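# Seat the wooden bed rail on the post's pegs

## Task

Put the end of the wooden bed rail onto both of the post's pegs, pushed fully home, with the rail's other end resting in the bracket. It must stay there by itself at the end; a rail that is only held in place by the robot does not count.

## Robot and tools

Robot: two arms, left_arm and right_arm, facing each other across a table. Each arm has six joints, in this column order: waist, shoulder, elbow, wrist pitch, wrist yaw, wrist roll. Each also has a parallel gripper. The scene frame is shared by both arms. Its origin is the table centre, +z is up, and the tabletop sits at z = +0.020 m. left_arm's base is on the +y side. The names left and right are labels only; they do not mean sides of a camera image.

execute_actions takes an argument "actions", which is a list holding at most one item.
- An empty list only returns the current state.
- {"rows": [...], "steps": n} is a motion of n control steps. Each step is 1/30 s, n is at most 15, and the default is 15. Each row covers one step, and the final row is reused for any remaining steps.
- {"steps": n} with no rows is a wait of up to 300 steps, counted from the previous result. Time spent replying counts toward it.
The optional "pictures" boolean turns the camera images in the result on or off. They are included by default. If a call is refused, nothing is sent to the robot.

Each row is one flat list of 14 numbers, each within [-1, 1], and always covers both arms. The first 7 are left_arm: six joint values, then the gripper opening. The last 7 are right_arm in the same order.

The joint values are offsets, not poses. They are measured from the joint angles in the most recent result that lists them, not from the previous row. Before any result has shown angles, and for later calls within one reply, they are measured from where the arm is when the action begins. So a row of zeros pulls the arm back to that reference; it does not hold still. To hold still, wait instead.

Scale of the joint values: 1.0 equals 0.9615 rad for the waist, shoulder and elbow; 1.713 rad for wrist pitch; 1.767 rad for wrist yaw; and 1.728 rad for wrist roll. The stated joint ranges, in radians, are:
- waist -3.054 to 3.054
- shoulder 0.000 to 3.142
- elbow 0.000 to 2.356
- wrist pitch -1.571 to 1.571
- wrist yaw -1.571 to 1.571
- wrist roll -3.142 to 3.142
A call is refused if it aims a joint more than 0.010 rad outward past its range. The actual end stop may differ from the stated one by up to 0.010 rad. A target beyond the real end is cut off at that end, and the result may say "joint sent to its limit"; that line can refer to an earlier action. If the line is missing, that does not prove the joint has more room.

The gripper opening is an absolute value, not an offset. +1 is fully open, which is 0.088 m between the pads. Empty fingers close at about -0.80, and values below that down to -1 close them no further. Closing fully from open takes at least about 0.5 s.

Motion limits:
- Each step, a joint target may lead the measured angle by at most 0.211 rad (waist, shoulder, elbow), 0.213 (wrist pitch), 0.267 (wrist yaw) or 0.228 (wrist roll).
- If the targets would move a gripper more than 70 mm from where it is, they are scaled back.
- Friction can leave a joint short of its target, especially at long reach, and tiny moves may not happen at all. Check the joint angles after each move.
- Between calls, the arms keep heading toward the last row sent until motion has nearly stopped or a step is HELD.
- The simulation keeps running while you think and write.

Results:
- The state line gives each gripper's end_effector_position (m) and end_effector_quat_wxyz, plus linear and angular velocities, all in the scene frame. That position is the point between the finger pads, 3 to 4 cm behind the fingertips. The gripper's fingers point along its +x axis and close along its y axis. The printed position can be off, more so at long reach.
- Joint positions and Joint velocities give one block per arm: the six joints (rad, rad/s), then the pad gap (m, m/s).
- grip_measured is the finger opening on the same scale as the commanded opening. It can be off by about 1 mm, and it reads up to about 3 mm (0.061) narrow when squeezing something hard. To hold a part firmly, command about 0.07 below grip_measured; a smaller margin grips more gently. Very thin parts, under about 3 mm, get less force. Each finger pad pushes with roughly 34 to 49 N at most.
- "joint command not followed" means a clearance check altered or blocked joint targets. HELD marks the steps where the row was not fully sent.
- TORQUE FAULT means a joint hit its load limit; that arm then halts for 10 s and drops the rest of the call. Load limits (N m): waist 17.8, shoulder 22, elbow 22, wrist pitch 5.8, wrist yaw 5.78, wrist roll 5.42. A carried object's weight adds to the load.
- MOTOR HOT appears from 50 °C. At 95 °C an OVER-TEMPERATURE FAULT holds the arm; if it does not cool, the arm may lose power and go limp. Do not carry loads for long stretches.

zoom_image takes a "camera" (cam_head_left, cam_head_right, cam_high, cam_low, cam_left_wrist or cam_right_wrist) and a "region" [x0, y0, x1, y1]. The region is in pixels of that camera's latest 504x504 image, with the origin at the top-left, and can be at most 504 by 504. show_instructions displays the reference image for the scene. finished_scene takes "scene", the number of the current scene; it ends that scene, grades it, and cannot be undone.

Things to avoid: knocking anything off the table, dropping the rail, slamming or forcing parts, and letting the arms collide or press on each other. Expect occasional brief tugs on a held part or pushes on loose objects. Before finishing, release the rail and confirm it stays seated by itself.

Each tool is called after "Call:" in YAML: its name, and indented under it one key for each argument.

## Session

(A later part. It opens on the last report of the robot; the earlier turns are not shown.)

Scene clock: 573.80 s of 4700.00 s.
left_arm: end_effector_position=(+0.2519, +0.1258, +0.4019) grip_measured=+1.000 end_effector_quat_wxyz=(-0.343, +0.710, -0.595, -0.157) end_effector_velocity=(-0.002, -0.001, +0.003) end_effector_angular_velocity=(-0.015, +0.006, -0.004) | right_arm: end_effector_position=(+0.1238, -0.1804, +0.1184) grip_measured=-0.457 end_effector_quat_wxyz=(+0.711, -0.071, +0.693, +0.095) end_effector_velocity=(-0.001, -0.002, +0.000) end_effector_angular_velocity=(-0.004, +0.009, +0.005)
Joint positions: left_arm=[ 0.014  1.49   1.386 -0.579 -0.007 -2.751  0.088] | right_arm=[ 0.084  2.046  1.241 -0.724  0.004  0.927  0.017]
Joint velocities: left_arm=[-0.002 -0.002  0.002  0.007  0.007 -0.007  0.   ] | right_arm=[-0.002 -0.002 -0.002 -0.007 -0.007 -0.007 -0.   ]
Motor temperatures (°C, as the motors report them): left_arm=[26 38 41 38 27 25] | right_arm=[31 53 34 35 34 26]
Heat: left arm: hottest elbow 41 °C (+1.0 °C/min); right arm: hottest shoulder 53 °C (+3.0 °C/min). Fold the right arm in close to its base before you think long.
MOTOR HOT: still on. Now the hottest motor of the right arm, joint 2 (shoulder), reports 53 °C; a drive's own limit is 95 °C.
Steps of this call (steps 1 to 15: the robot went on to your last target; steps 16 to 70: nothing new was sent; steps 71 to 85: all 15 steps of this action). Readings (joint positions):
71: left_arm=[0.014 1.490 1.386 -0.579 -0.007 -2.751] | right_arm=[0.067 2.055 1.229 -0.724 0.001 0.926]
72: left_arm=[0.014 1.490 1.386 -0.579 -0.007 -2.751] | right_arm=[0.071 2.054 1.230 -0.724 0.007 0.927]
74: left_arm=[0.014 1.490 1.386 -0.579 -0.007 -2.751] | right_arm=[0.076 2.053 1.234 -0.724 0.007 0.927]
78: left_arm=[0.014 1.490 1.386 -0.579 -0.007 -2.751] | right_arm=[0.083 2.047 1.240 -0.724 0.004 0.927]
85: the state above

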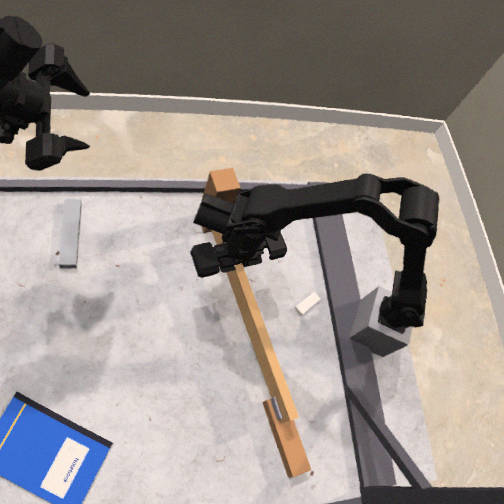

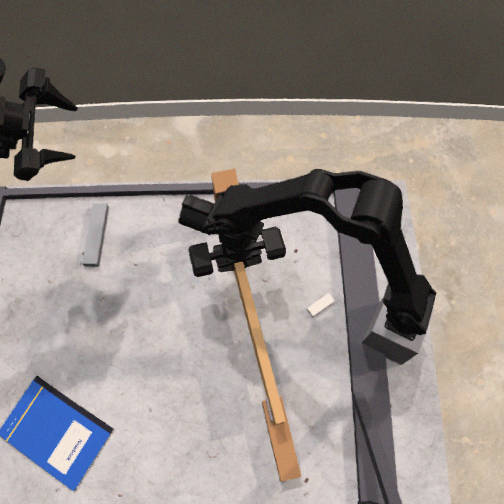

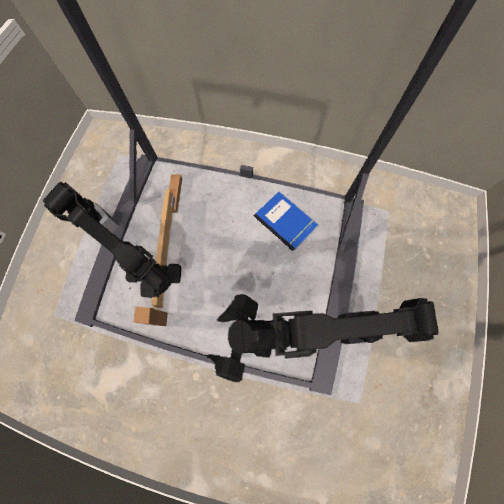

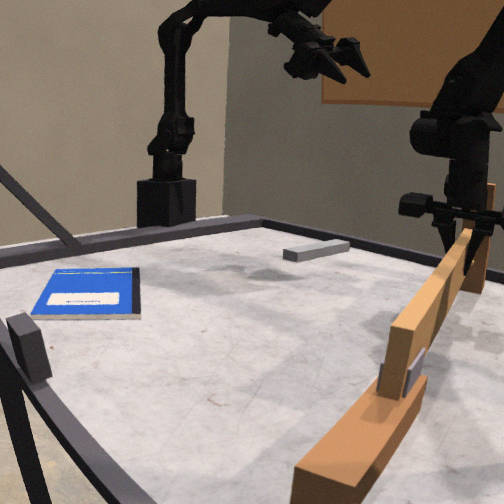

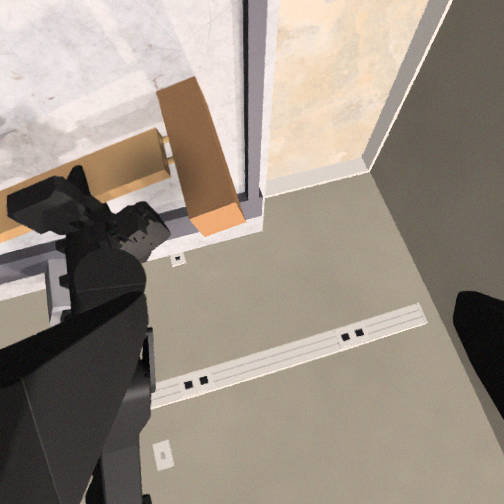

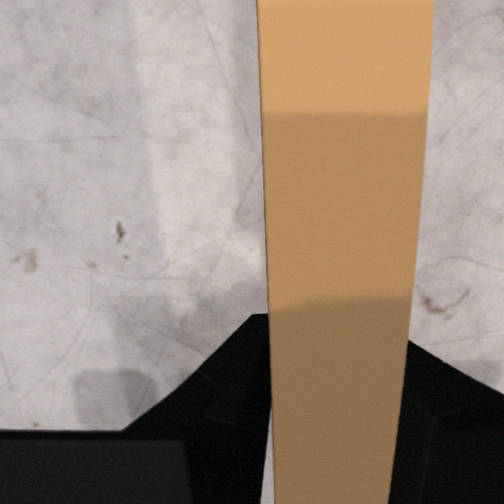

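Call:
execute_actions:
  actions:
    - {"rows": [[0,0,0,0,0,0,1, -0.05,0,0,0,0.01,0,-1]],"steps":8}
  pictures: false

Call:
execute_actions:
  actions:
    - {"rows": [[0,0,0,0,0,0,1, -0.04,0,-0.010,0,0.02,0,-1],[0,0,0,0,0,0,1, -0.04,0,-0.011,0,0.02,0,-1],[0,0,0,0,0,0,1, -0.04,0,-0.012,0,0.02,0,-1],[0,0,0,0,0,0,1, -0.04,0,-0.013,0,0.02,0,-1],[0,0,0,0,0,0,1, -0.04,0,-0.014,0,0.02,0,-1],[0,0,0,0,0,0,1, -0.04,0,-0.015,0,0.02,0,-1],[0,0,0,0,0,0,1, -0.04,0,-0.016,0,0.02,0,-1],[0,0,0,0,0,0,1, -0.04,0,-0.017,0,0.02,0,-1],[0,0,0,0,0,0,1, -0.04,0,-0.018,0,0.02,0,-1]]}
  pictures: false

Scene clock: 580.97 s of 4700.00 s.
left_arm: end_effector_position=(+0.2519, +0.1258, +0.4019) grip_measured=+1.000 end_effector_quat_wxyz=(-0.343, +0.710, -0.595, -0.157) end_effector_velocity=(-0.001, +0.003, -0.002) end_effector_angular_velocity=(+0.019, -0.005, -0.001) | right_arm: end_effector_position=(+0.1255, -0.1816, +0.1184) grip_measured=-0.457 end_effector_quat_wxyz=(+0.706, -0.066, +0.699, +0.093) end_effector_velocity=(-0.000, -0.001, -0.001) end_effector_angular_velocity=(+0.005, +0.005, +0.005)
Joint positions: left_arm=[ 0.014  1.49   1.386 -0.579 -0.007 -2.751  0.088] | right_arm=[ 0.073  2.046  1.241 -0.726 -0.01   0.926  0.017]
Joint velocities: left_arm=[-0.002 -0.002  0.002 -0.022 -0.007  0.007  0.   ] | right_arm=[-0.002 -0.002 -0.007  0.007 -0.007 -0.007 -0.   ]
Motor temperatures (°C, as the motors report them): left_arm=[26 38 41 38 27 25] | right_arm=[30 54 35 34 33 26]
Heat: left arm: hottest elbow 41 °C (+1.0 °C/min); right arm: hottest shoulder 54 °C (+4.0 °C/min). Fold the right arm in close to its base before you think long.
MOTOR HOT: still on. Now the hottest motor of the right arm, joint 2 (shoulder), reports 54 °C; a drive's own limit is 95 °C.
Steps of this call (steps 1 to 15: the robot went on to your last target; steps 16 to 90: nothing new was sent; then 3.90 s passed at rest; steps 91 to 98: all 8 steps of this action). Readings (joint positions):
91: left_arm=[0.014 1.490 1.386 -0.579 -0.007 -2.751] | right_arm=[0.081 2.046 1.241 -0.725 0.003 0.927]
92: left_arm=[0.014 1.490 1.386 -0.579 -0.007 -2.751] | right_arm=[0.076 2.046 1.241 -0.725 -0.005 0.927]
94: left_arm=[0.014 1.490 1.386 -0.579 -0.007 -2.751] | right_arm=[0.073 2.046 1.241 -0.726 -0.010 0.926]
98: the state above

Scene clock: 581.47 s of 4700.00 s.
left_arm: end_effector_position=(+0.2519, +0.1258, +0.4019) grip_measured=+1.000 end_effector_quat_wxyz=(-0.343, +0.710, -0.595, -0.157) end_effector_velocity=(-0.002, -0.000, -0.001) end_effector_angular_velocity=(-0.003, +0.000, +0.003) | right_arm: end_effector_position=(+0.1264, -0.1857, +0.1163) grip_measured=-0.457 end_effector_quat_wxyz=(+0.706, -0.067, +0.700, +0.088) end_effector_velocity=(+0.000, -0.004, -0.001) end_effector_angular_velocity=(-0.014, -0.002, +0.005)
Joint positions: left_arm=[ 0.014  1.49   1.386 -0.579 -0.007 -2.751  0.088] | right_arm=[ 0.067  2.046  1.231 -0.726 -0.008  0.925  0.017]
Joint velocities: left_arm=[-0.007 -0.002 -0.007  0.007 -0.007 -0.007  0.   ] | right_arm=[-0.002 -0.002 -0.007 -0.007  0.007 -0.007  0.   ]
Motor temperatures (°C, as the motors report them): left_arm=[26 38 41 38 27 25] | right_arm=[30 54 35 34 33 26]
Heat: left arm: hottest elbow 41 °C (+1.0 °C/min); right arm: hottest shoulder 54 °C (+4.0 °C/min). Fold the right arm in close to its base before you think long.
MOTOR HOT: still on. Now the hottest motor of the right arm, joint 2 (shoulder), reports 54 °C; a drive's own limit is 95 °C.
Steps of this call (steps 1 to 15: all 15 steps of this action). Readings (joint positions):
1: left_arm=[0.014 1.490 1.386 -0.579 -0.007 -2.751] | right_arm=[0.073 2.046 1.240 -0.726 -0.010 0.925]
2: left_arm=[0.014 1.490 1.386 -0.579 -0.007 -2.751] | right_arm=[0.072 2.046 1.239 -0.726 -0.010 0.925]
4: left_arm=[0.014 1.490 1.386 -0.579 -0.007 -2.751] | right_arm=[0.071 2.046 1.237 -0.726 -0.010 0.925]
8: left_arm=[0.014 1.490 1.386 -0.579 -0.007 -2.751] | right_arm=[0.069 2.046 1.235 -0.726 -0.009 0.925]
15: the state above

Call:
execute_actions:
  actions:
    - {"rows": [[0,0,0,0,0,0,1, -0.035,0.01,0,0,0.02,0,-1],[0,0,0,0,0,0,1, -0.035,0.012,0,0,0.02,0,-1],[0,0,0,0,0,0,1, -0.035,0.014,0,0,0.02,0,-1],[0,0,0,0,0,0,1, -0.035,0.016,0,0,0.02,0,-1],[0,0,0,0,0,0,1, -0.035,0.018,0,0,0.02,0,-1],[0,0,0,0,0,0,1, -0.035,0.02,0,0,0.02,0,-1],[0,0,0,0,0,0,1, -0.035,0.022,0,0,0.02,0,-1],[0,0,0,0,0,0,1, -0.035,0.024,0,0,0.02,0,-1]]}
  pictures: false

Scene clock: 586.27 s of 4700.00 s.
left_arm: end_effector_position=(+0.2519, +0.1258, +0.4019) grip_measured=+1.000 end_effector_quat_wxyz=(-0.343, +0.710, -0.595, -0.157) end_effector_velocity=(+0.001, +0.004, -0.001) end_effector_angular_velocity=(+0.009, -0.006, +0.019) | right_arm: end_effector_position=(+0.1270, -0.1873, +0.1137) grip_measured=-0.457 end_effector_quat_wxyz=(+0.705, -0.069, +0.701, +0.084) end_effector_velocity=(+0.001, -0.012, -0.015) end_effector_angular_velocity=(-0.051, +0.047, -0.019)
Joint positions: left_arm=[ 0.014  1.49   1.386 -0.579 -0.007 -2.751  0.088] | right_arm=[ 0.064  2.054  1.231 -0.727 -0.005  0.925  0.017]
Joint velocities: left_arm=[-0.002 -0.007 -0.007 -0.007 -0.022 -0.007  0.   ] | right_arm=[-0.027  0.042 -0.002 -0.022 -0.022 -0.007 -0.   ]
Motor temperatures (°C, as the motors report them): left_arm=[26 38 41 38 27 25] | right_arm=[30 54 35 34 33 26]
Heat: left arm: hottest elbow 41 °C (+1.0 °C/min); right arm: hottest shoulder 54 °C (+4.0 °C/min). Fold the right arm in close to its base before you think long.
MOTOR HOT: still on. Now the hottest motor of the right arm, joint 2 (shoulder), reports 54 °C; a drive's own limit is 95 °C.
Steps of this call (steps 1 to 15: the robot went on to your last target; steps 16 to 90: nothing new was sent; then 1.30 s passed at rest; steps 91 to 105: all 15 steps of this action). Readings (joint positions):
91: left_arm=[0.014 1.490 1.386 -0.579 -0.007 -2.751] | right_arm=[0.067 2.046 1.231 -0.726 -0.008 0.925]
92: left_arm=[0.014 1.490 1.386 -0.579 -0.007 -2.751] | right_arm=[0.067 2.046 1.231 -0.726 -0.008 0.925]
94: left_arm=[0.014 1.490 1.386 -0.579 -0.007 -2.751] | right_arm=[0.067 2.046 1.231 -0.726 -0.008 0.925]
98: left_arm=[0.014 1.490 1.386 -0.579 -0.007 -2.751] | right_arm=[0.067 2.048 1.231 -0.726 -0.008 0.925]
105: the state above

Call:
execute_actions:
  actions:
    - {"rows": [[0,0.45,0,0.55,0,0,1, 0.05,0,0,0,0,0,-1]]}
  pictures: false

Call:
execute_actions:
  actions:
    - {"steps":30}

Scene clock: 591.30 s of 4700.00 s.
left_arm: end_effector_position=(+0.2958, -0.0120, +0.3600) grip_measured=+1.000 end_effector_quat_wxyz=(-0.231, +0.773, -0.591, +0.011) end_effector_velocity=(+0.022, -0.071, +0.298) end_effector_angular_velocity=(-1.218, -0.383, +0.007) | right_arm: end_effector_position=(+0.1143, -0.1811, +0.1135) grip_measured=-0.457 end_effector_quat_wxyz=(+0.706, -0.083, +0.697, +0.097) end_effector_velocity=(-0.001, -0.002, +0.000) end_effector_angular_velocity=(-0.004, +0.009, +0.005)
Joint positions: left_arm=[ 0.014  1.92   1.382  0.279 -0.007 -2.751  0.088] | right_arm=[ 0.106  2.054  1.231 -0.724  0.     0.93   0.017]
Joint velocities: left_arm=[-0.002 -0.022  0.09   1.165 -0.007 -0.007  0.   ] | right_arm=[-0.002 -0.002 -0.002 -0.007 -0.007 -0.007  0.   ]
Motor temperatures (°C, as the motors report them): left_arm=[26 38 41 38 27 25] | right_arm=[30 53 35 34 33 26]
Heat: left arm: hottest elbow 41 °C (+1.0 °C/min); right arm: hottest shoulder 53 °C (+1.0 °C/min). Fold the right arm in close to its base before you think long.
MOTOR HOT: still on. Now the hottest motor of the right arm, joint 2 (shoulder), reports 53 °C; a drive's own limit is 95 °C.
Steps of this call (steps 1 to 15: the robot went on to your last target; steps 16 to 90: nothing new was sent; then 1.53 s passed at rest; steps 91 to 105: all 15 steps of this action). Readings (joint positions):
91: left_arm=[0.014 1.517 1.386 -0.542 -0.007 -2.751] | right_arm=[0.069 2.054 1.231 -0.728 0.001 0.926]
92: left_arm=[0.014 1.548 1.393 -0.466 -0.007 -2.751] | right_arm=[0.077 2.054 1.231 -0.726 0.008 0.927]
94: left_arm=[0.014 1.635 1.405 -0.347 -0.007 -2.751] | right_arm=[0.090 2.054 1.231 -0.725 0.006 0.928]
98: left_arm=[0.014 1.825 1.401 -0.126 -0.007 -2.751] | right_arm=[0.106 2.054 1.231 -0.724 0.001 0.930]
105: the state above

Scene clock: 592.30 s of 4700.00 s.
left_arm: end_effector_position=(+0.2971, -0.0159, +0.3854) grip_measured=+1.000 end_effector_quat_wxyz=(-0.203, +0.782, -0.587, +0.050) end_effector_velocity=(-0.001, +0.001, -0.001) end_effector_angular_velocity=(+0.005, +0.008, +0.006) | right_arm: end_effector_position=(+0.1143, -0.1811, +0.1135) grip_measured=-0.457 end_effector_quat_wxyz=(+0.706, -0.083, +0.697, +0.097) end_effector_velocity=(+0.002, -0.001, +0.003) end_effector_angular_velocity=(-0.001, -0.008, +0.019)
Joint positions: left_arm=[ 0.014  1.914  1.391  0.363 -0.007 -2.751  0.088] | right_arm=[ 0.106  2.054  1.231 -0.724  0.     0.93   0.017]
Joint velocities: left_arm=[-0.002 -0.002 -0.002 -0.007 -0.007 -0.007  0.   ] | right_arm=[-0.002 -0.007  0.002 -0.007  0.007 -0.022  0.   ]
Motor temperatures (°C, as the motors report them): left_arm=[26 38 41 38 27 25] | right_arm=[30 53 35 34 33 26]
Heat: left arm: hottest elbow 41 °C (+1.0 °C/min); right arm: hottest shoulder 53 °C (+1.0 °C/min). Fold the right arm in close to its base before you think long.
MOTOR HOT: still on. Now the hottest motor of the right arm, joint 2 (shoulder), reports 53 °C; a drive's own limit is 95 °C.
Steps of this call (steps 1 to 30: the robot went on to your last target). Readings (joint positions):
1: left_arm=[0.014 1.917 1.386 0.309 -0.007 -2.751] | right_arm=[0.106 2.054 1.231 -0.724 0.000 0.930]
2: left_arm=[0.014 1.915 1.390 0.327 -0.007 -2.751] | right_arm=[0.106 2.054 1.231 -0.724 0.000 0.930]
4: left_arm=[0.014 1.914 1.391 0.345 -0.007 -2.751] | right_arm=[0.106 2.054 1.231 -0.724 0.000 0.930]
8: left_arm=[0.014 1.914 1.391 0.354 -0.007 -2.751] | right_arm=[0.106 2.054 1.231 -0.724 0.000 0.930]
30: the state above
All arms were judged still, so your last target was given up. Only a new action makes them travel on or press farther. Fingers that are still opening or closing keep moving.

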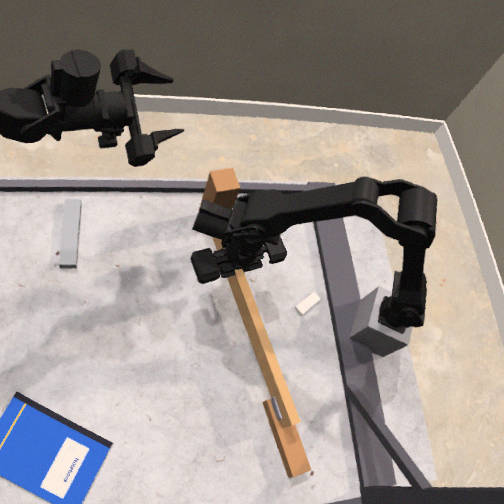

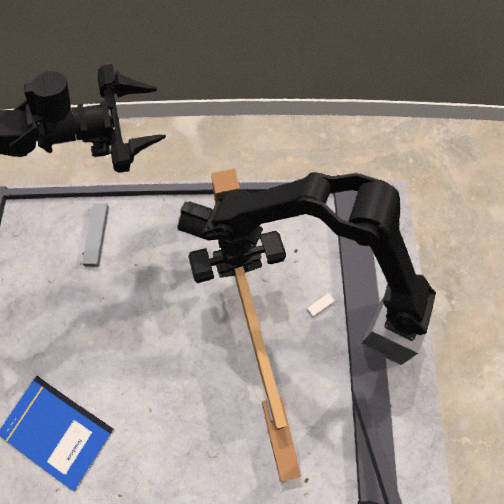

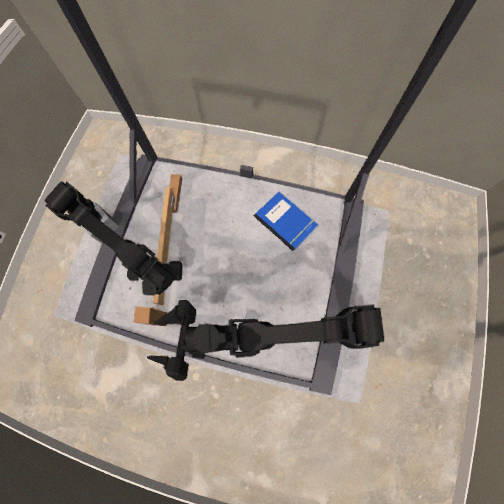

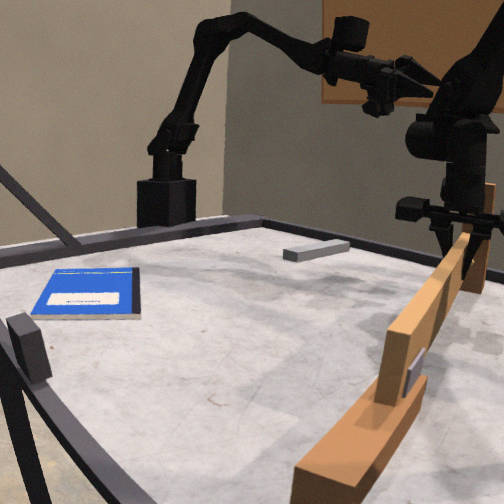

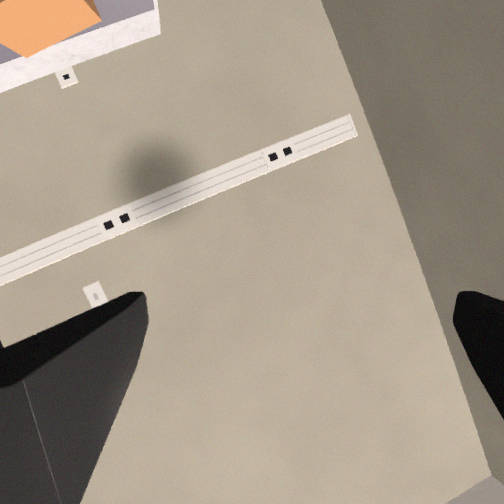

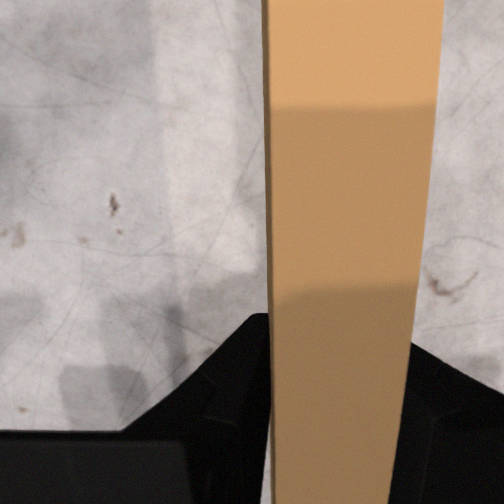

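Call:
execute_actions:
  actions:
    - {"rows": [[-0.2,0,0,-0.55,0,0,1, 0,0,0,0,0,0,-1]]}
  pictures: false

Call:
execute_actions:
  actions:
    - {"steps":30}

Scene clock: 595.73 s of 4700.00 s.
left_arm: end_effector_position=(+0.1786, +0.0598, +0.2363) grip_measured=+1.000 end_effector_quat_wxyz=(-0.444, +0.580, -0.639, -0.241) end_effector_velocity=(+0.012, +0.213, -0.134) end_effector_angular_velocity=(+1.133, +0.130, +0.086) | right_arm: end_effector_position=(+0.1143, -0.1811, +0.1135) grip_measured=-0.457 end_effector_quat_wxyz=(+0.706, -0.082, +0.697, +0.096) end_effector_velocity=(-0.000, -0.004, -0.001) end_effector_angular_velocity=(-0.008, +0.012, -0.014)
Joint positions: left_arm=[-0.178  1.913  1.393 -0.49  -0.004 -2.751  0.088] | right_arm=[ 0.106  2.054  1.231 -0.724  0.     0.932  0.017]
Joint velocities: left_arm=[ 0.076  0.002 -0.002 -1.136 -0.007 -0.007  0.   ] | right_arm=[-0.007 -0.002 -0.007 -0.007 -0.007  0.007 -0.   ]
Motor temperatures (°C, as the motors report them): left_arm=[26 39 41 38 27 25] | right_arm=[30 52 34 33 32 26]
Heat: left arm: hottest elbow 41 °C (+1.0 °C/min); right arm: hottest shoulder 52 °C (+0.0 °C/min). Fold the right arm in close to its base before you think long.
MOTOR HOT: still on. Now the hottest motor of the right arm, joint 2 (shoulder), reports 52 °C; a drive's own limit is 95 °C.
Steps of this call (steps 1 to 88: nothing new was sent; steps 89 to 103: all 15 steps of this action). Readings (joint positions):
89: left_arm=[0.006 1.914 1.392 0.332 -0.015 -2.751] | right_arm=[0.106 2.054 1.231 -0.724 0.000 0.931]
90: left_arm=[-0.013 1.913 1.393 0.290 -0.016 -2.751] | right_arm=[0.106 2.054 1.231 -0.724 0.000 0.931]
92: left_arm=[-0.072 1.913 1.393 0.194 -0.015 -2.751] | right_arm=[0.106 2.054 1.231 -0.724 0.000 0.932]
96: left_arm=[-0.182 1.913 1.393 -0.068 -0.003 -2.751] | right_arm=[0.106 2.054 1.231 -0.724 0.000 0.932]
103: the state above

Scene clock: 596.73 s of 4700.00 s.
left_arm: end_effector_position=(+0.1777, +0.0761, +0.2270) grip_measured=+1.000 end_effector_quat_wxyz=(-0.465, +0.560, -0.630, -0.272) end_effector_velocity=(+0.002, +0.001, +0.001) end_effector_angular_velocity=(+0.003, -0.003, +0.012) | right_arm: end_effector_position=(+0.1143, -0.1811, +0.1135) grip_measured=-0.457 end_effector_quat_wxyz=(+0.706, -0.082, +0.697, +0.096) end_effector_velocity=(-0.001, -0.002, +0.000) end_effector_angular_velocity=(-0.004, +0.010, -0.010)
Joint positions: left_arm=[-0.176  1.913  1.393 -0.576 -0.005 -2.751  0.088] | right_arm=[ 0.106  2.054  1.231 -0.724  0.     0.932  0.017]
Joint velocities: left_arm=[ 0.002 -0.002  0.002 -0.007 -0.007 -0.007  0.   ] | right_arm=[-0.002 -0.002 -0.002 -0.007 -0.007  0.007 -0.   ]
Motor temperatures (°C, as the motors report them): left_arm=[26 39 41 38 27 25] | right_arm=[30 52 34 33 32 26]
Heat: left arm: hottest elbow 41 °C (+1.0 °C/min); right arm: hottest shoulder 52 °C (+0.0 °C/min). Fold the right arm in close to its base before you think long.
MOTOR HOT: still on. Now the hottest motor of the right arm, joint 2 (shoulder), reports 52 °C; a drive's own limit is 95 °C.
Steps of this call (steps 1 to 30: the robot went on to your last target). Readings (joint positions):
1: left_arm=[-0.177 1.913 1.393 -0.517 -0.005 -2.751] | right_arm=[0.106 2.054 1.231 -0.724 0.000 0.932]
2: left_arm=[-0.176 1.913 1.393 -0.534 -0.005 -2.751] | right_arm=[0.106 2.054 1.231 -0.724 0.000 0.932]
4: left_arm=[-0.176 1.913 1.393 -0.554 -0.005 -2.751] | right_arm=[0.106 2.054 1.231 -0.724 0.000 0.932]
8: left_arm=[-0.176 1.913 1.393 -0.572 -0.005 -2.751] | right_arm=[0.106 2.054 1.231 -0.724 0.000 0.932]
30: the state above
All arms were judged still, so your last target was given up. Only a new action makes them travel on or press farther. Fingers that are still opening or closing keep moving.

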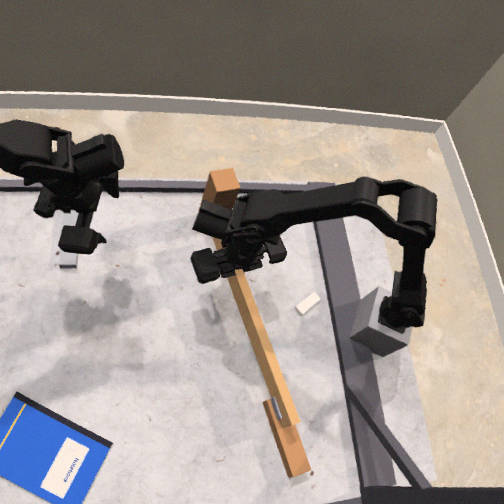

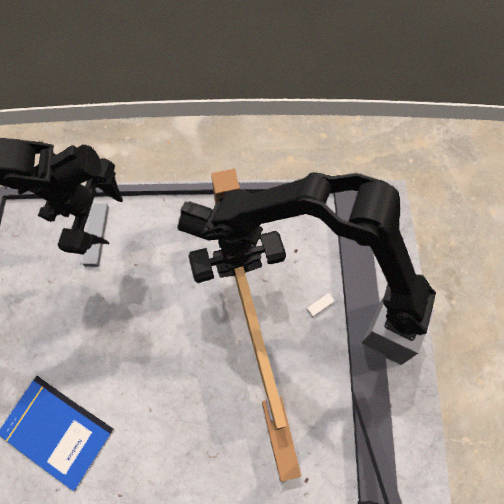

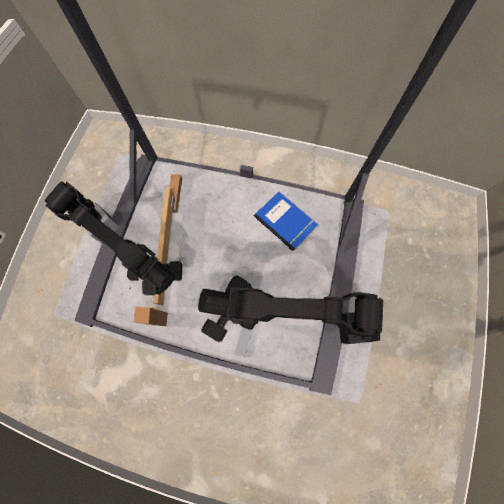

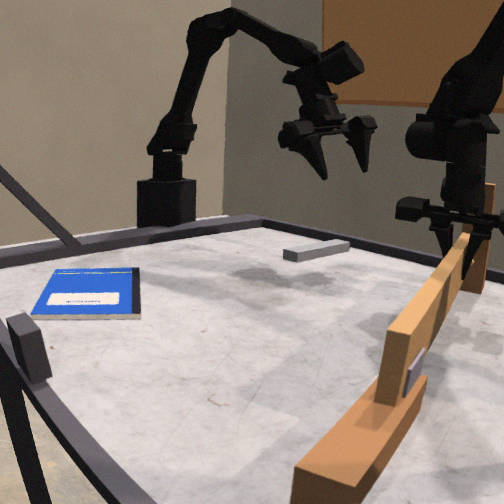

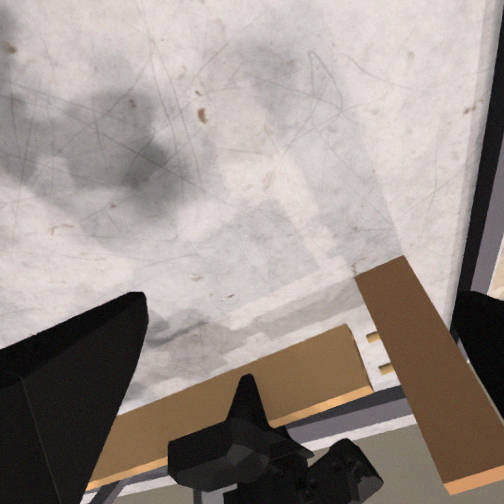

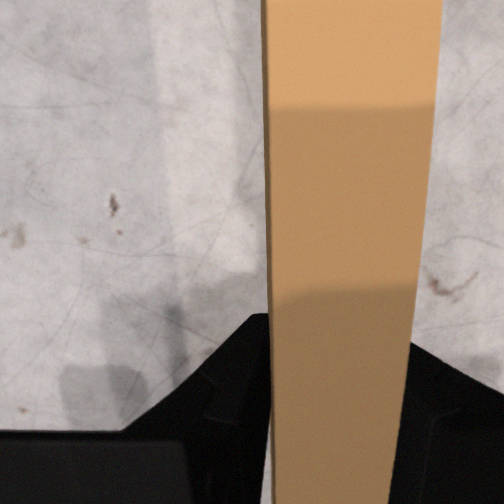

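A more side-on view, closer.

Call:
zoom_image:
  camera: "cam_left_wrist"
  region: [320, 310, 410, 400]

Region (320, 310, 410, 400) of cam_left_wrist's 504x504 image, scaled by 5.600, with more detail than that image has.

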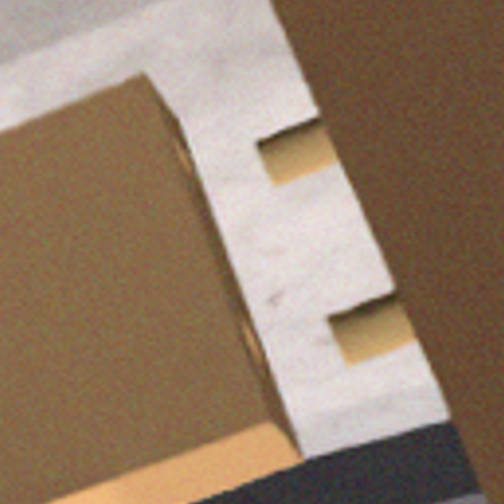

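Call:
execute_actions:
  actions:
    - {"rows": [[0,0,0,0,0,0,1, -0.03,-0.045,0,0,0,0,-1]]}

Call:
zoom_image:
  camera: "cam_left_wrist"
  region: [320, 310, 410, 400]

Scene clock: 601.33 s of 4700.00 s.
left_arm: end_effector_position=(+0.1777, +0.0761, +0.2270) grip_measured=+1.000 end_effector_quat_wxyz=(-0.465, +0.560, -0.630, -0.272) end_effector_velocity=(+0.000, -0.002, +0.003) end_effector_angular_velocity=(-0.013, +0.002, +0.020) | right_arm: end_effector_position=(+0.1236, -0.1828, +0.1193) grip_measured=-0.457 end_effector_quat_wxyz=(+0.710, -0.067, +0.695, +0.092) end_effector_velocity=(-0.004, -0.004, +0.000) end_effector_angular_velocity=(-0.012, +0.028, +0.020)
Joint positions: left_arm=[-0.176  1.913  1.393 -0.576 -0.005 -2.751  0.088] | right_arm=[ 0.081  2.037  1.231 -0.724  0.001  0.933  0.017]
Joint velocities: left_arm=[-0.002 -0.002  0.002  0.007 -0.007 -0.022  0.   ] | right_arm=[-0.002 -0.002 -0.002 -0.022 -0.022 -0.022  0.   ]
Motor temperatures (°C, as the motors report them): left_arm=[26 40 41 38 27 25] | right_arm=[30 52 34 33 32 26]
Heat: left arm: hottest elbow 41 °C (+1.0 °C/min); right arm: hottest shoulder 52 °C (+0.0 °C/min). Fold the right arm in close to its base before you think long.
MOTOR HOT: still on. Now the hottest motor of the right arm, joint 2 (shoulder), reports 52 °C; a drive's own limit is 95 °C.
Steps of this call (steps 1 to 90: nothing new was sent; then 1.10 s passed at rest; steps 91 to 105: all 15 steps of this action). Readings (joint positions):
91: left_arm=[-0.176 1.913 1.393 -0.576 -0.005 -2.751] | right_arm=[0.104 2.053 1.231 -0.724 -0.001 0.933]
92: left_arm=[-0.176 1.913 1.393 -0.576 -0.005 -2.751] | right_arm=[0.101 2.051 1.231 -0.724 -0.002 0.933]
94: left_arm=[-0.176 1.913 1.393 -0.576 -0.005 -2.751] | right_arm=[0.091 2.047 1.231 -0.724 -0.002 0.933]
98: left_arm=[-0.176 1.913 1.393 -0.576 -0.005 -2.751] | right_arm=[0.081 2.038 1.231 -0.724 0.000 0.933]
105: the state above

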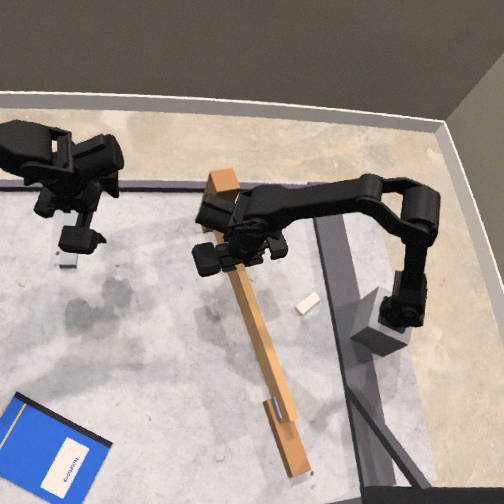

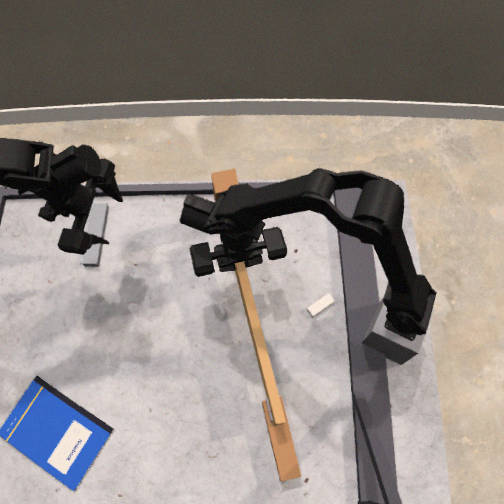

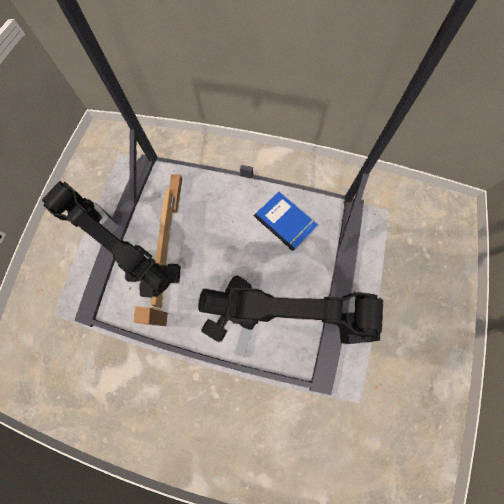

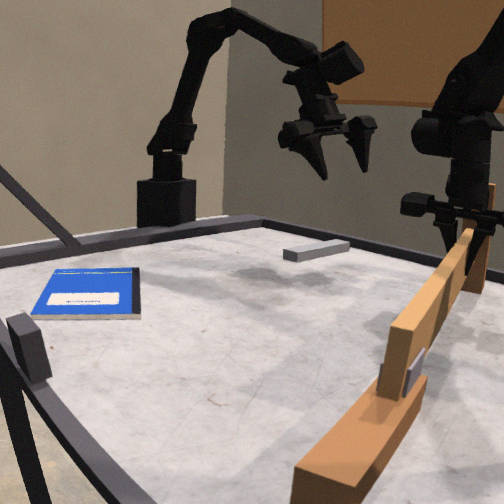

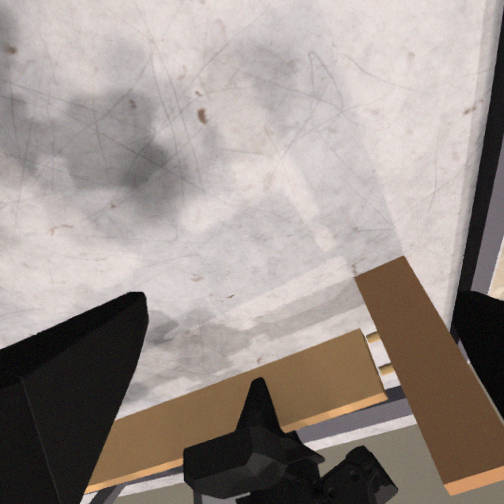

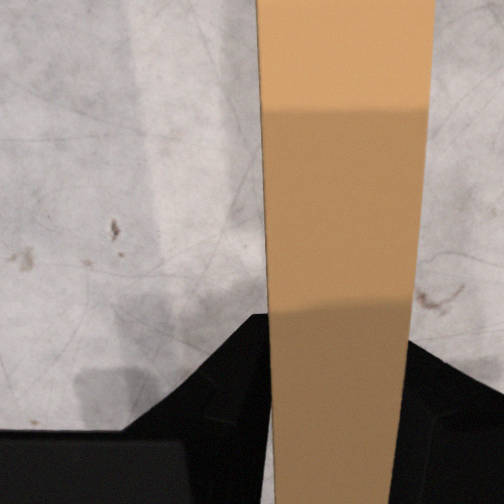

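Region (320, 310, 410, 400) of cam_left_wrist's 504x504 image, scaled by 5.600, with more detail than that image has.

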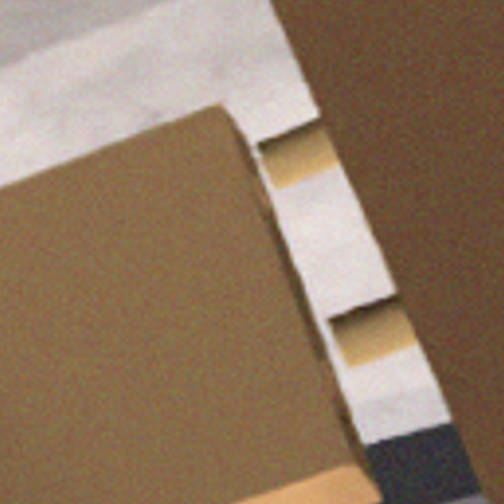

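Call:
execute_actions:
  actions:
    - {"rows": [[0,0,0,0,0,0,1, 0,0.02,0,0,0,0,-1]]}

Call:
zoom_image:
  camera: "cam_left_wrist"
  region: [320, 310, 410, 400]

Scene clock: 604.33 s of 4700.00 s.
left_arm: end_effector_position=(+0.1777, +0.0761, +0.2270) grip_measured=+1.000 end_effector_quat_wxyz=(-0.465, +0.560, -0.630, -0.272) end_effector_velocity=(-0.000, +0.001, +0.003) end_effector_angular_velocity=(-0.001, -0.010, -0.006) | right_arm: end_effector_position=(+0.1233, -0.1839, +0.1160) grip_measured=-0.457 end_effector_quat_wxyz=(+0.709, -0.071, +0.696, +0.089) end_effector_velocity=(+0.001, -0.006, +0.000) end_effector_angular_velocity=(-0.023, +0.002, -0.015)
Joint positions: left_arm=[-0.176  1.913  1.393 -0.576 -0.005 -2.751  0.088] | right_arm=[ 0.081  2.047  1.231 -0.724  0.002  0.933  0.017]
Joint velocities: left_arm=[-0.002 -0.007  0.002 -0.007 -0.007  0.007  0.   ] | right_arm=[-0.007 -0.002 -0.002 -0.022  0.007  0.007 -0.   ]
Motor temperatures (°C, as the motors report them): left_arm=[26 40 40 37 27 25] | right_arm=[30 53 34 33 32 26]
Heat: left arm: hottest shoulder 40 °C (-1.0 °C/min); right arm: hottest shoulder 53 °C (+1.0 °C/min). Fold the right arm in close to its base before you think long.
MOTOR HOT: still on. Now the hottest motor of the right arm, joint 2 (shoulder), reports 53 °C; a drive's own limit is 95 °C.
Steps of this call (steps 1 to 15: the robot went on to your last target; steps 16 to 75: nothing new was sent; steps 76 to 90: all 15 steps of this action). Readings (joint positions):
76: left_arm=[-0.176 1.913 1.393 -0.576 -0.005 -2.751] | right_arm=[0.081 2.038 1.231 -0.724 0.001 0.933]
77: left_arm=[-0.176 1.913 1.393 -0.576 -0.005 -2.751] | right_arm=[0.081 2.038 1.231 -0.724 0.001 0.933]
79: left_arm=[-0.176 1.913 1.393 -0.576 -0.005 -2.751] | right_arm=[0.081 2.041 1.231 -0.724 0.002 0.933]
83: left_arm=[-0.176 1.913 1.393 -0.576 -0.005 -2.751] | right_arm=[0.081 2.046 1.231 -0.724 0.002 0.933]
90: the state above

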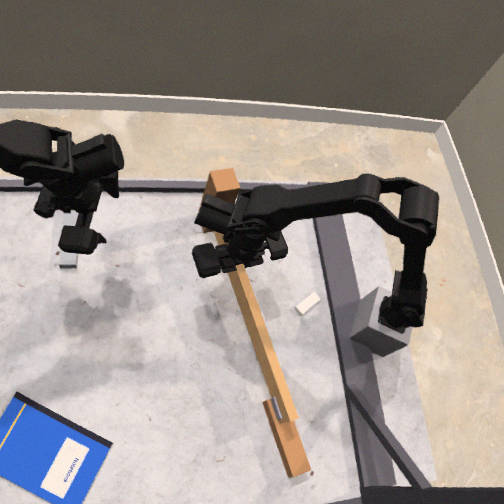

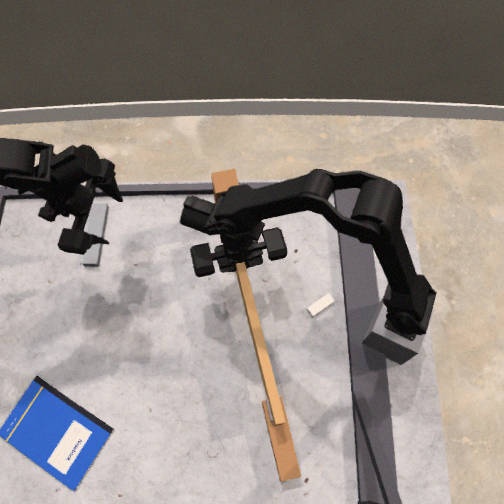

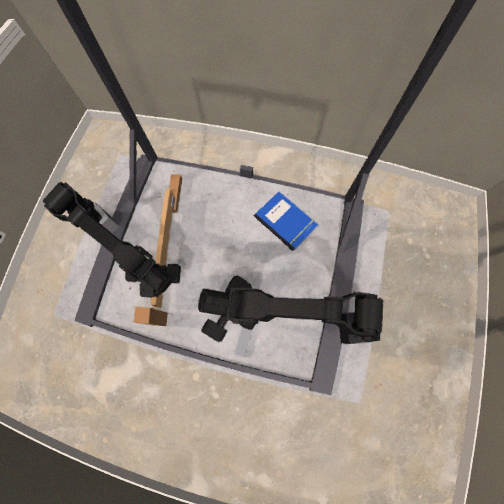

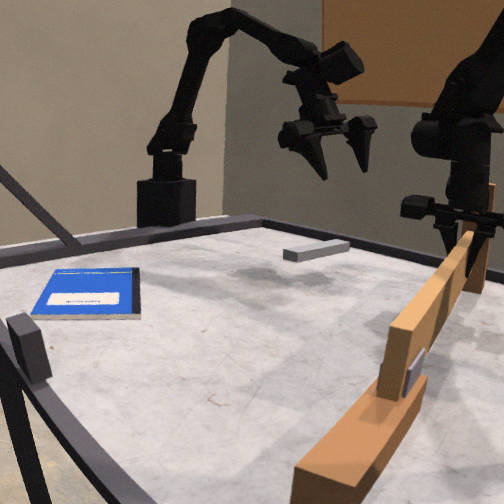

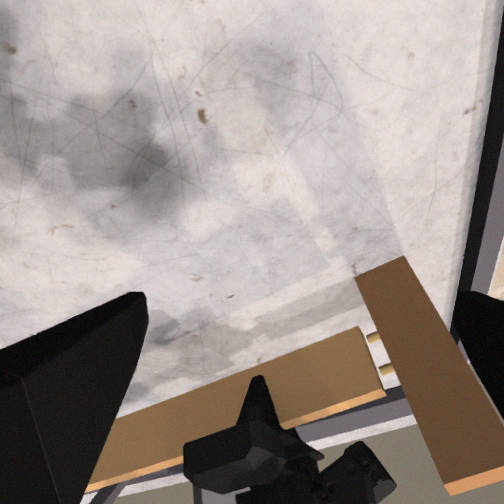

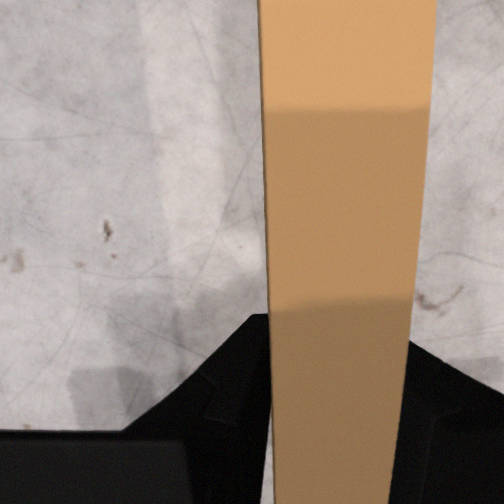

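Region (320, 310, 410, 400) of cam_left_wrist's 504x504 image, scaled by 5.600, with more detail than that image has.

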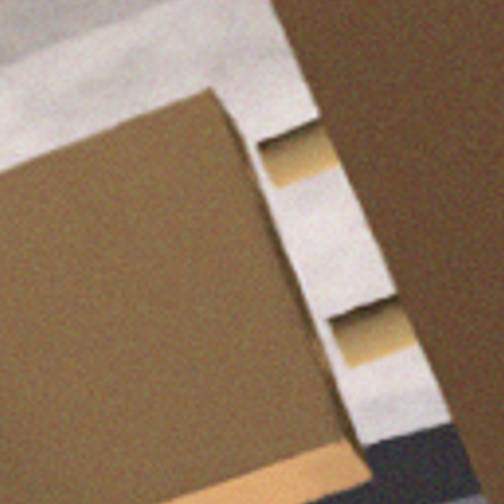

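Call:
execute_actions:
  actions:
    - {"rows": [[0,0,0,0,0,0,1, 0,0.02,0.03,0,0,0,-1]]}
  pictures: false

Scene clock: 610.37 s of 4700.00 s.
left_arm: end_effector_position=(+0.1777, +0.0761, +0.2270) grip_measured=+1.000 end_effector_quat_wxyz=(-0.465, +0.560, -0.630, -0.272) end_effector_velocity=(+0.004, +0.004, -0.002) end_effector_angular_velocity=(+0.015, -0.021, +0.006) | right_arm: end_effector_position=(+0.1239, -0.1825, +0.1140) grip_measured=-0.457 end_effector_quat_wxyz=(+0.708, -0.072, +0.697, +0.088) end_effector_velocity=(-0.000, +0.000, -0.001) end_effector_angular_velocity=(+0.005, +0.005, +0.020)
Joint positions: left_arm=[-0.176  1.913  1.393 -0.576 -0.005 -2.751  0.088] | right_arm=[ 0.081  2.058  1.239 -0.724  0.002  0.933  0.017]
Joint velocities: left_arm=[ 0.002 -0.002 -0.007 -0.007 -0.022  0.007  0.   ] | right_arm=[-0.002  0.002 -0.002  0.007 -0.007 -0.022  0.   ]
Motor temperatures (°C, as the motors report them): left_arm=[26 41 40 37 27 25] | right_arm=[29 52 34 33 31 26]
Heat: left arm: hottest shoulder 41 °C (+0.0 °C/min); right arm: hottest shoulder 52 °C (+0.0 °C/min). Fold the right arm in close to its base before you think long.
MOTOR HOT: still on. Now the hottest motor of the right arm, joint 2 (shoulder), reports 52 °C; a drive's own limit is 95 °C.
Steps of this call (steps 1 to 15: the robot went on to your last target; steps 16 to 90: nothing new was sent; then 2.53 s passed at rest; steps 91 to 105: all 15 steps of this action). Readings (joint positions):
91: left_arm=[-0.176 1.913 1.393 -0.576 -0.005 -2.751] | right_arm=[0.081 2.049 1.232 -0.724 0.002 0.933]
92: left_arm=[-0.176 1.913 1.393 -0.576 -0.005 -2.751] | right_arm=[0.081 2.051 1.234 -0.724 0.002 0.933]
94: left_arm=[-0.176 1.913 1.393 -0.576 -0.005 -2.751] | right_arm=[0.081 2.056 1.237 -0.724 0.002 0.933]
98: left_arm=[-0.176 1.913 1.393 -0.576 -0.005 -2.751] | right_arm=[0.081 2.058 1.239 -0.724 0.002 0.933]
105: the state above

Call:
execute_actions:
  actions:
    - {"rows": [[0,0,0,0,0,0,1, 0,0,0.027,0,0,0,-1]]}
  pictures: false

Scene clock: 612.03 s of 4700.00 s.
left_arm: end_effector_position=(+0.1777, +0.0761, +0.2270) grip_measured=+1.000 end_effector_quat_wxyz=(-0.465, +0.560, -0.630, -0.272) end_effector_velocity=(+0.000, -0.002, +0.003) end_effector_angular_velocity=(-0.012, -0.005, +0.007) | right_arm: end_effector_position=(+0.1245, -0.1812, +0.1150) grip_measured=-0.457 end_effector_quat_wxyz=(+0.709, -0.071, +0.696, +0.089) end_effector_velocity=(-0.002, -0.001, +0.002) end_effector_angular_velocity=(+0.001, +0.007, +0.010)
Joint positions: left_arm=[-0.176  1.913  1.393 -0.576 -0.005 -2.751  0.088] | right_arm=[ 0.081  2.058  1.244 -0.725  0.002  0.932  0.017]
Joint velocities: left_arm=[-0.002 -0.002  0.002  0.007 -0.007 -0.007  0.   ] | right_arm=[ 0.002 -0.007 -0.002 -0.007 -0.007 -0.007  0.   ]
Motor temperatures (°C, as the motors report them): left_arm=[26 41 40 37 27 25] | right_arm=[29 52 35 33 31 26]
Heat: left arm: hottest shoulder 41 °C (+0.0 °C/min); right arm: hottest shoulder 52 °C (+0.0 °C/min). Fold the right arm in close to its base before you think long.
MOTOR HOT: still on. Now the hottest motor of the right arm, joint 2 (shoulder), reports 52 °C; a drive's own limit is 95 °C.
Steps of this call (steps 1 to 15: the robot went on to your last target; steps 16 to 35: nothing new was sent; steps 36 to 50: all 15 steps of this action). Readings (joint positions):
36: left_arm=[-0.176 1.913 1.393 -0.576 -0.005 -2.751] | right_arm=[0.081 2.058 1.241 -0.725 0.002 0.933]
37: left_arm=[-0.176 1.913 1.393 -0.576 -0.005 -2.751] | right_arm=[0.081 2.058 1.241 -0.725 0.002 0.933]
39: left_arm=[-0.176 1.913 1.393 -0.576 -0.005 -2.751] | right_arm=[0.081 2.058 1.243 -0.725 0.002 0.932]
43: left_arm=[-0.176 1.913 1.393 -0.576 -0.005 -2.751] | right_arm=[0.081 2.058 1.244 -0.725 0.002 0.932]
50: the state above

Call:
execute_actions:
  actions:
    - {"rows": [[0,0,0,0,0,0,1, -0.07,0,0,0,0.02,0,-1]]}
  pictures: false

Scene clock: 614.00 s of 4700.00 s.
left_arm: end_effector_position=(+0.1777, +0.0761, +0.2270) grip_measured=+1.000 end_effector_quat_wxyz=(-0.465, +0.560, -0.630, -0.272) end_effector_velocity=(-0.002, -0.002, +0.003) end_effector_angular_velocity=(-0.012, -0.005, +0.003) | right_arm: end_effector_position=(+0.1266, -0.1828, +0.1150) grip_measured=-0.457 end_effector_quat_wxyz=(+0.703, -0.065, +0.703, +0.088) end_effector_velocity=(-0.003, -0.001, +0.000) end_effector_angular_velocity=(+0.003, +0.022, +0.020)
Joint positions: left_arm=[-0.176  1.913  1.393 -0.576 -0.005 -2.751  0.088] | right_arm=[ 0.066  2.058  1.244 -0.728 -0.017  0.927  0.017]
Joint velocities: left_arm=[-0.007 -0.002  0.002  0.007 -0.007 -0.007  0.   ] | right_arm=[-0.002 -0.002 -0.002 -0.007 -0.022 -0.022 -0.   ]
Motor temperatures (°C, as the motors report them): left_arm=[26 41 40 37 27 25] | right_arm=[29 52 35 32 31 26]
Heat: left arm: hottest shoulder 41 °C (+0.0 °C/min); right arm: hottest shoulder 52 °C (+0.0 °C/min). Fold the right arm in close to its base before you think long.
MOTOR HOT: still on. Now the hottest motor of the right arm, joint 2 (shoulder), reports 52 °C; a drive's own limit is 95 °C.
Steps of this call (steps 1 to 15: the robot went on to your last target; steps 16 to 44: nothing new was sent; steps 45 to 59: all 15 steps of this action). Readings (joint positions):
45: left_arm=[-0.176 1.913 1.393 -0.576 -0.005 -2.751] | right_arm=[0.076 2.058 1.244 -0.726 0.001 0.932]
46: left_arm=[-0.176 1.913 1.393 -0.576 -0.005 -2.751] | right_arm=[0.070 2.058 1.244 -0.728 -0.010 0.930]
48: left_arm=[-0.176 1.913 1.393 -0.576 -0.005 -2.751] | right_arm=[0.066 2.058 1.244 -0.728 -0.017 0.928]
52: left_arm=[-0.176 1.913 1.393 -0.576 -0.005 -2.751] | right_arm=[0.066 2.058 1.244 -0.728 -0.017 0.928]
59: the state above

Call:
execute_actions:
  actions:
    - {"rows": [[0,0,0,0,0,0,1, -0.04,0,0,-0.004,0.025,0,-1],[0,0,0,0,0,0,1, -0.04,0,0,-0.006,0.025,0,-1],[0,0,0,0,0,0,1, -0.04,0,0,-0.008,0.025,0,-1],[0,0,0,0,0,0,1, -0.04,0,0,-0.01,0.025,0,-1],[0,0,0,0,0,0,1, -0.04,0,0,-0.012,0.025,0,-1],[0,0,0,0,0,0,1, -0.04,0,0,-0.014,0.025,0,-1],[0,0,0,0,0,0,1, -0.04,0,0,-0.016,0.025,0,-1]]}
  pictures: false

Scene clock: 619.73 s of 4700.00 s.
left_arm: end_effector_position=(+0.1777, +0.0761, +0.2270) grip_measured=+1.000 end_effector_quat_wxyz=(-0.465, +0.560, -0.630, -0.272) end_effector_velocity=(-0.005, +0.001, -0.001) end_effector_angular_velocity=(+0.005, +0.024, -0.006) | right_arm: end_effector_position=(+0.1274, -0.1878, +0.1149) grip_measured=-0.457 end_effector_quat_wxyz=(+0.702, -0.071, +0.704, +0.079) end_effector_velocity=(-0.001, -0.002, -0.001) end_effector_angular_velocity=(-0.008, +0.012, +0.020)
Joint positions: left_arm=[-0.176  1.913  1.393 -0.576 -0.005 -2.751  0.088] | right_arm=[ 0.062  2.058  1.244 -0.747 -0.008  0.926  0.017]
Joint velocities: left_arm=[-0.002 -0.002 -0.002 -0.007  0.022 -0.007  0.   ] | right_arm=[-0.002  0.002 -0.002 -0.007 -0.007 -0.022 -0.   ]
Motor temperatures (°C, as the motors report them): left_arm=[26 42 40 36 27 25] | right_arm=[30 52 35 32 32 26]
Heat: left arm: hottest shoulder 42 °C (+1.0 °C/min); right arm: hottest shoulder 52 °C (+0.0 °C/min). Fold the right arm in close to its base before you think long.
MOTOR HOT: still on. Now the hottest motor of the right arm, joint 2 (shoulder), reports 52 °C; a drive's own limit is 95 °C.
Steps of this call (steps 1 to 15: the robot went on to your last target; steps 16 to 90: nothing new was sent; then 2.23 s passed at rest; steps 91 to 105: all 15 steps of this action). Readings (joint positions):
91: left_arm=[-0.176 1.913 1.393 -0.576 -0.005 -2.751] | right_arm=[0.066 2.058 1.244 -0.728 -0.017 0.927]
92: left_arm=[-0.176 1.913 1.393 -0.576 -0.005 -2.751] | right_arm=[0.066 2.058 1.244 -0.729 -0.016 0.926]
94: left_arm=[-0.176 1.913 1.393 -0.576 -0.005 -2.751] | right_arm=[0.066 2.058 1.244 -0.733 -0.013 0.926]
98: left_arm=[-0.176 1.913 1.393 -0.576 -0.005 -2.751] | right_arm=[0.064 2.058 1.244 -0.744 -0.008 0.926]
105: the state above

Call:
execute_actions:
  actions:
    - {"rows": [[0,0,0,0,0,0,1, 0.03,0.03,0.045,0,0,0,-1]]}
  pictures: false

Scene clock: 625.10 s of 4700.00 s.
left_arm: end_effector_position=(+0.1777, +0.0761, +0.2270) grip_measured=+1.000 end_effector_quat_wxyz=(-0.465, +0.560, -0.630, -0.272) end_effector_velocity=(+0.002, -0.000, -0.001) end_effector_angular_velocity=(-0.001, -0.016, +0.014) | right_arm: end_effector_position=(+0.1236, -0.1786, +0.1141) grip_measured=-0.457 end_effector_quat_wxyz=(+0.705, -0.079, +0.699, +0.088) end_effector_velocity=(-0.001, -0.002, -0.001) end_effector_angular_velocity=(-0.008, +0.011, +0.005)
Joint positions: left_arm=[-0.176  1.913  1.393 -0.576 -0.005 -2.751  0.088] | right_arm=[ 0.085  2.078  1.271 -0.749  0.     0.927  0.017]
Joint velocities: left_arm=[-0.002  0.002 -0.002  0.007 -0.022 -0.007  0.   ] | right_arm=[-0.002  0.002 -0.002 -0.007 -0.007 -0.007 -0.   ]
Motor temperatures (°C, as the motors report them): left_arm=[26 43 40 36 27 25] | right_arm=[30 52 35 32 33 26]
Heat: left arm: hottest shoulder 43 °C (+2.0 °C/min); right arm: hottest shoulder 52 °C (-1.0 °C/min). Fold the right arm in close to its base before you think long.
MOTOR HOT: still on. Now the hottest motor of the right arm, joint 2 (shoulder), reports 52 °C; a drive's own limit is 95 °C.
Steps of this call (steps 1 to 15: the robot went on to your last target; steps 16 to 90: nothing new was sent; then 1.87 s passed at rest; steps 91 to 105: all 15 steps of this action). Readings (joint positions):
91: left_arm=[-0.176 1.913 1.393 -0.576 -0.005 -2.751] | right_arm=[0.065 2.062 1.248 -0.751 -0.004 0.926]
92: left_arm=[-0.176 1.913 1.393 -0.576 -0.005 -2.751] | right_arm=[0.070 2.066 1.253 -0.753 0.003 0.927]
94: left_arm=[-0.176 1.913 1.393 -0.576 -0.005 -2.751] | right_arm=[0.077 2.073 1.262 -0.750 0.004 0.927]
98: left_arm=[-0.176 1.913 1.393 -0.576 -0.005 -2.751] | right_arm=[0.085 2.077 1.270 -0.749 0.001 0.927]
105: the state above


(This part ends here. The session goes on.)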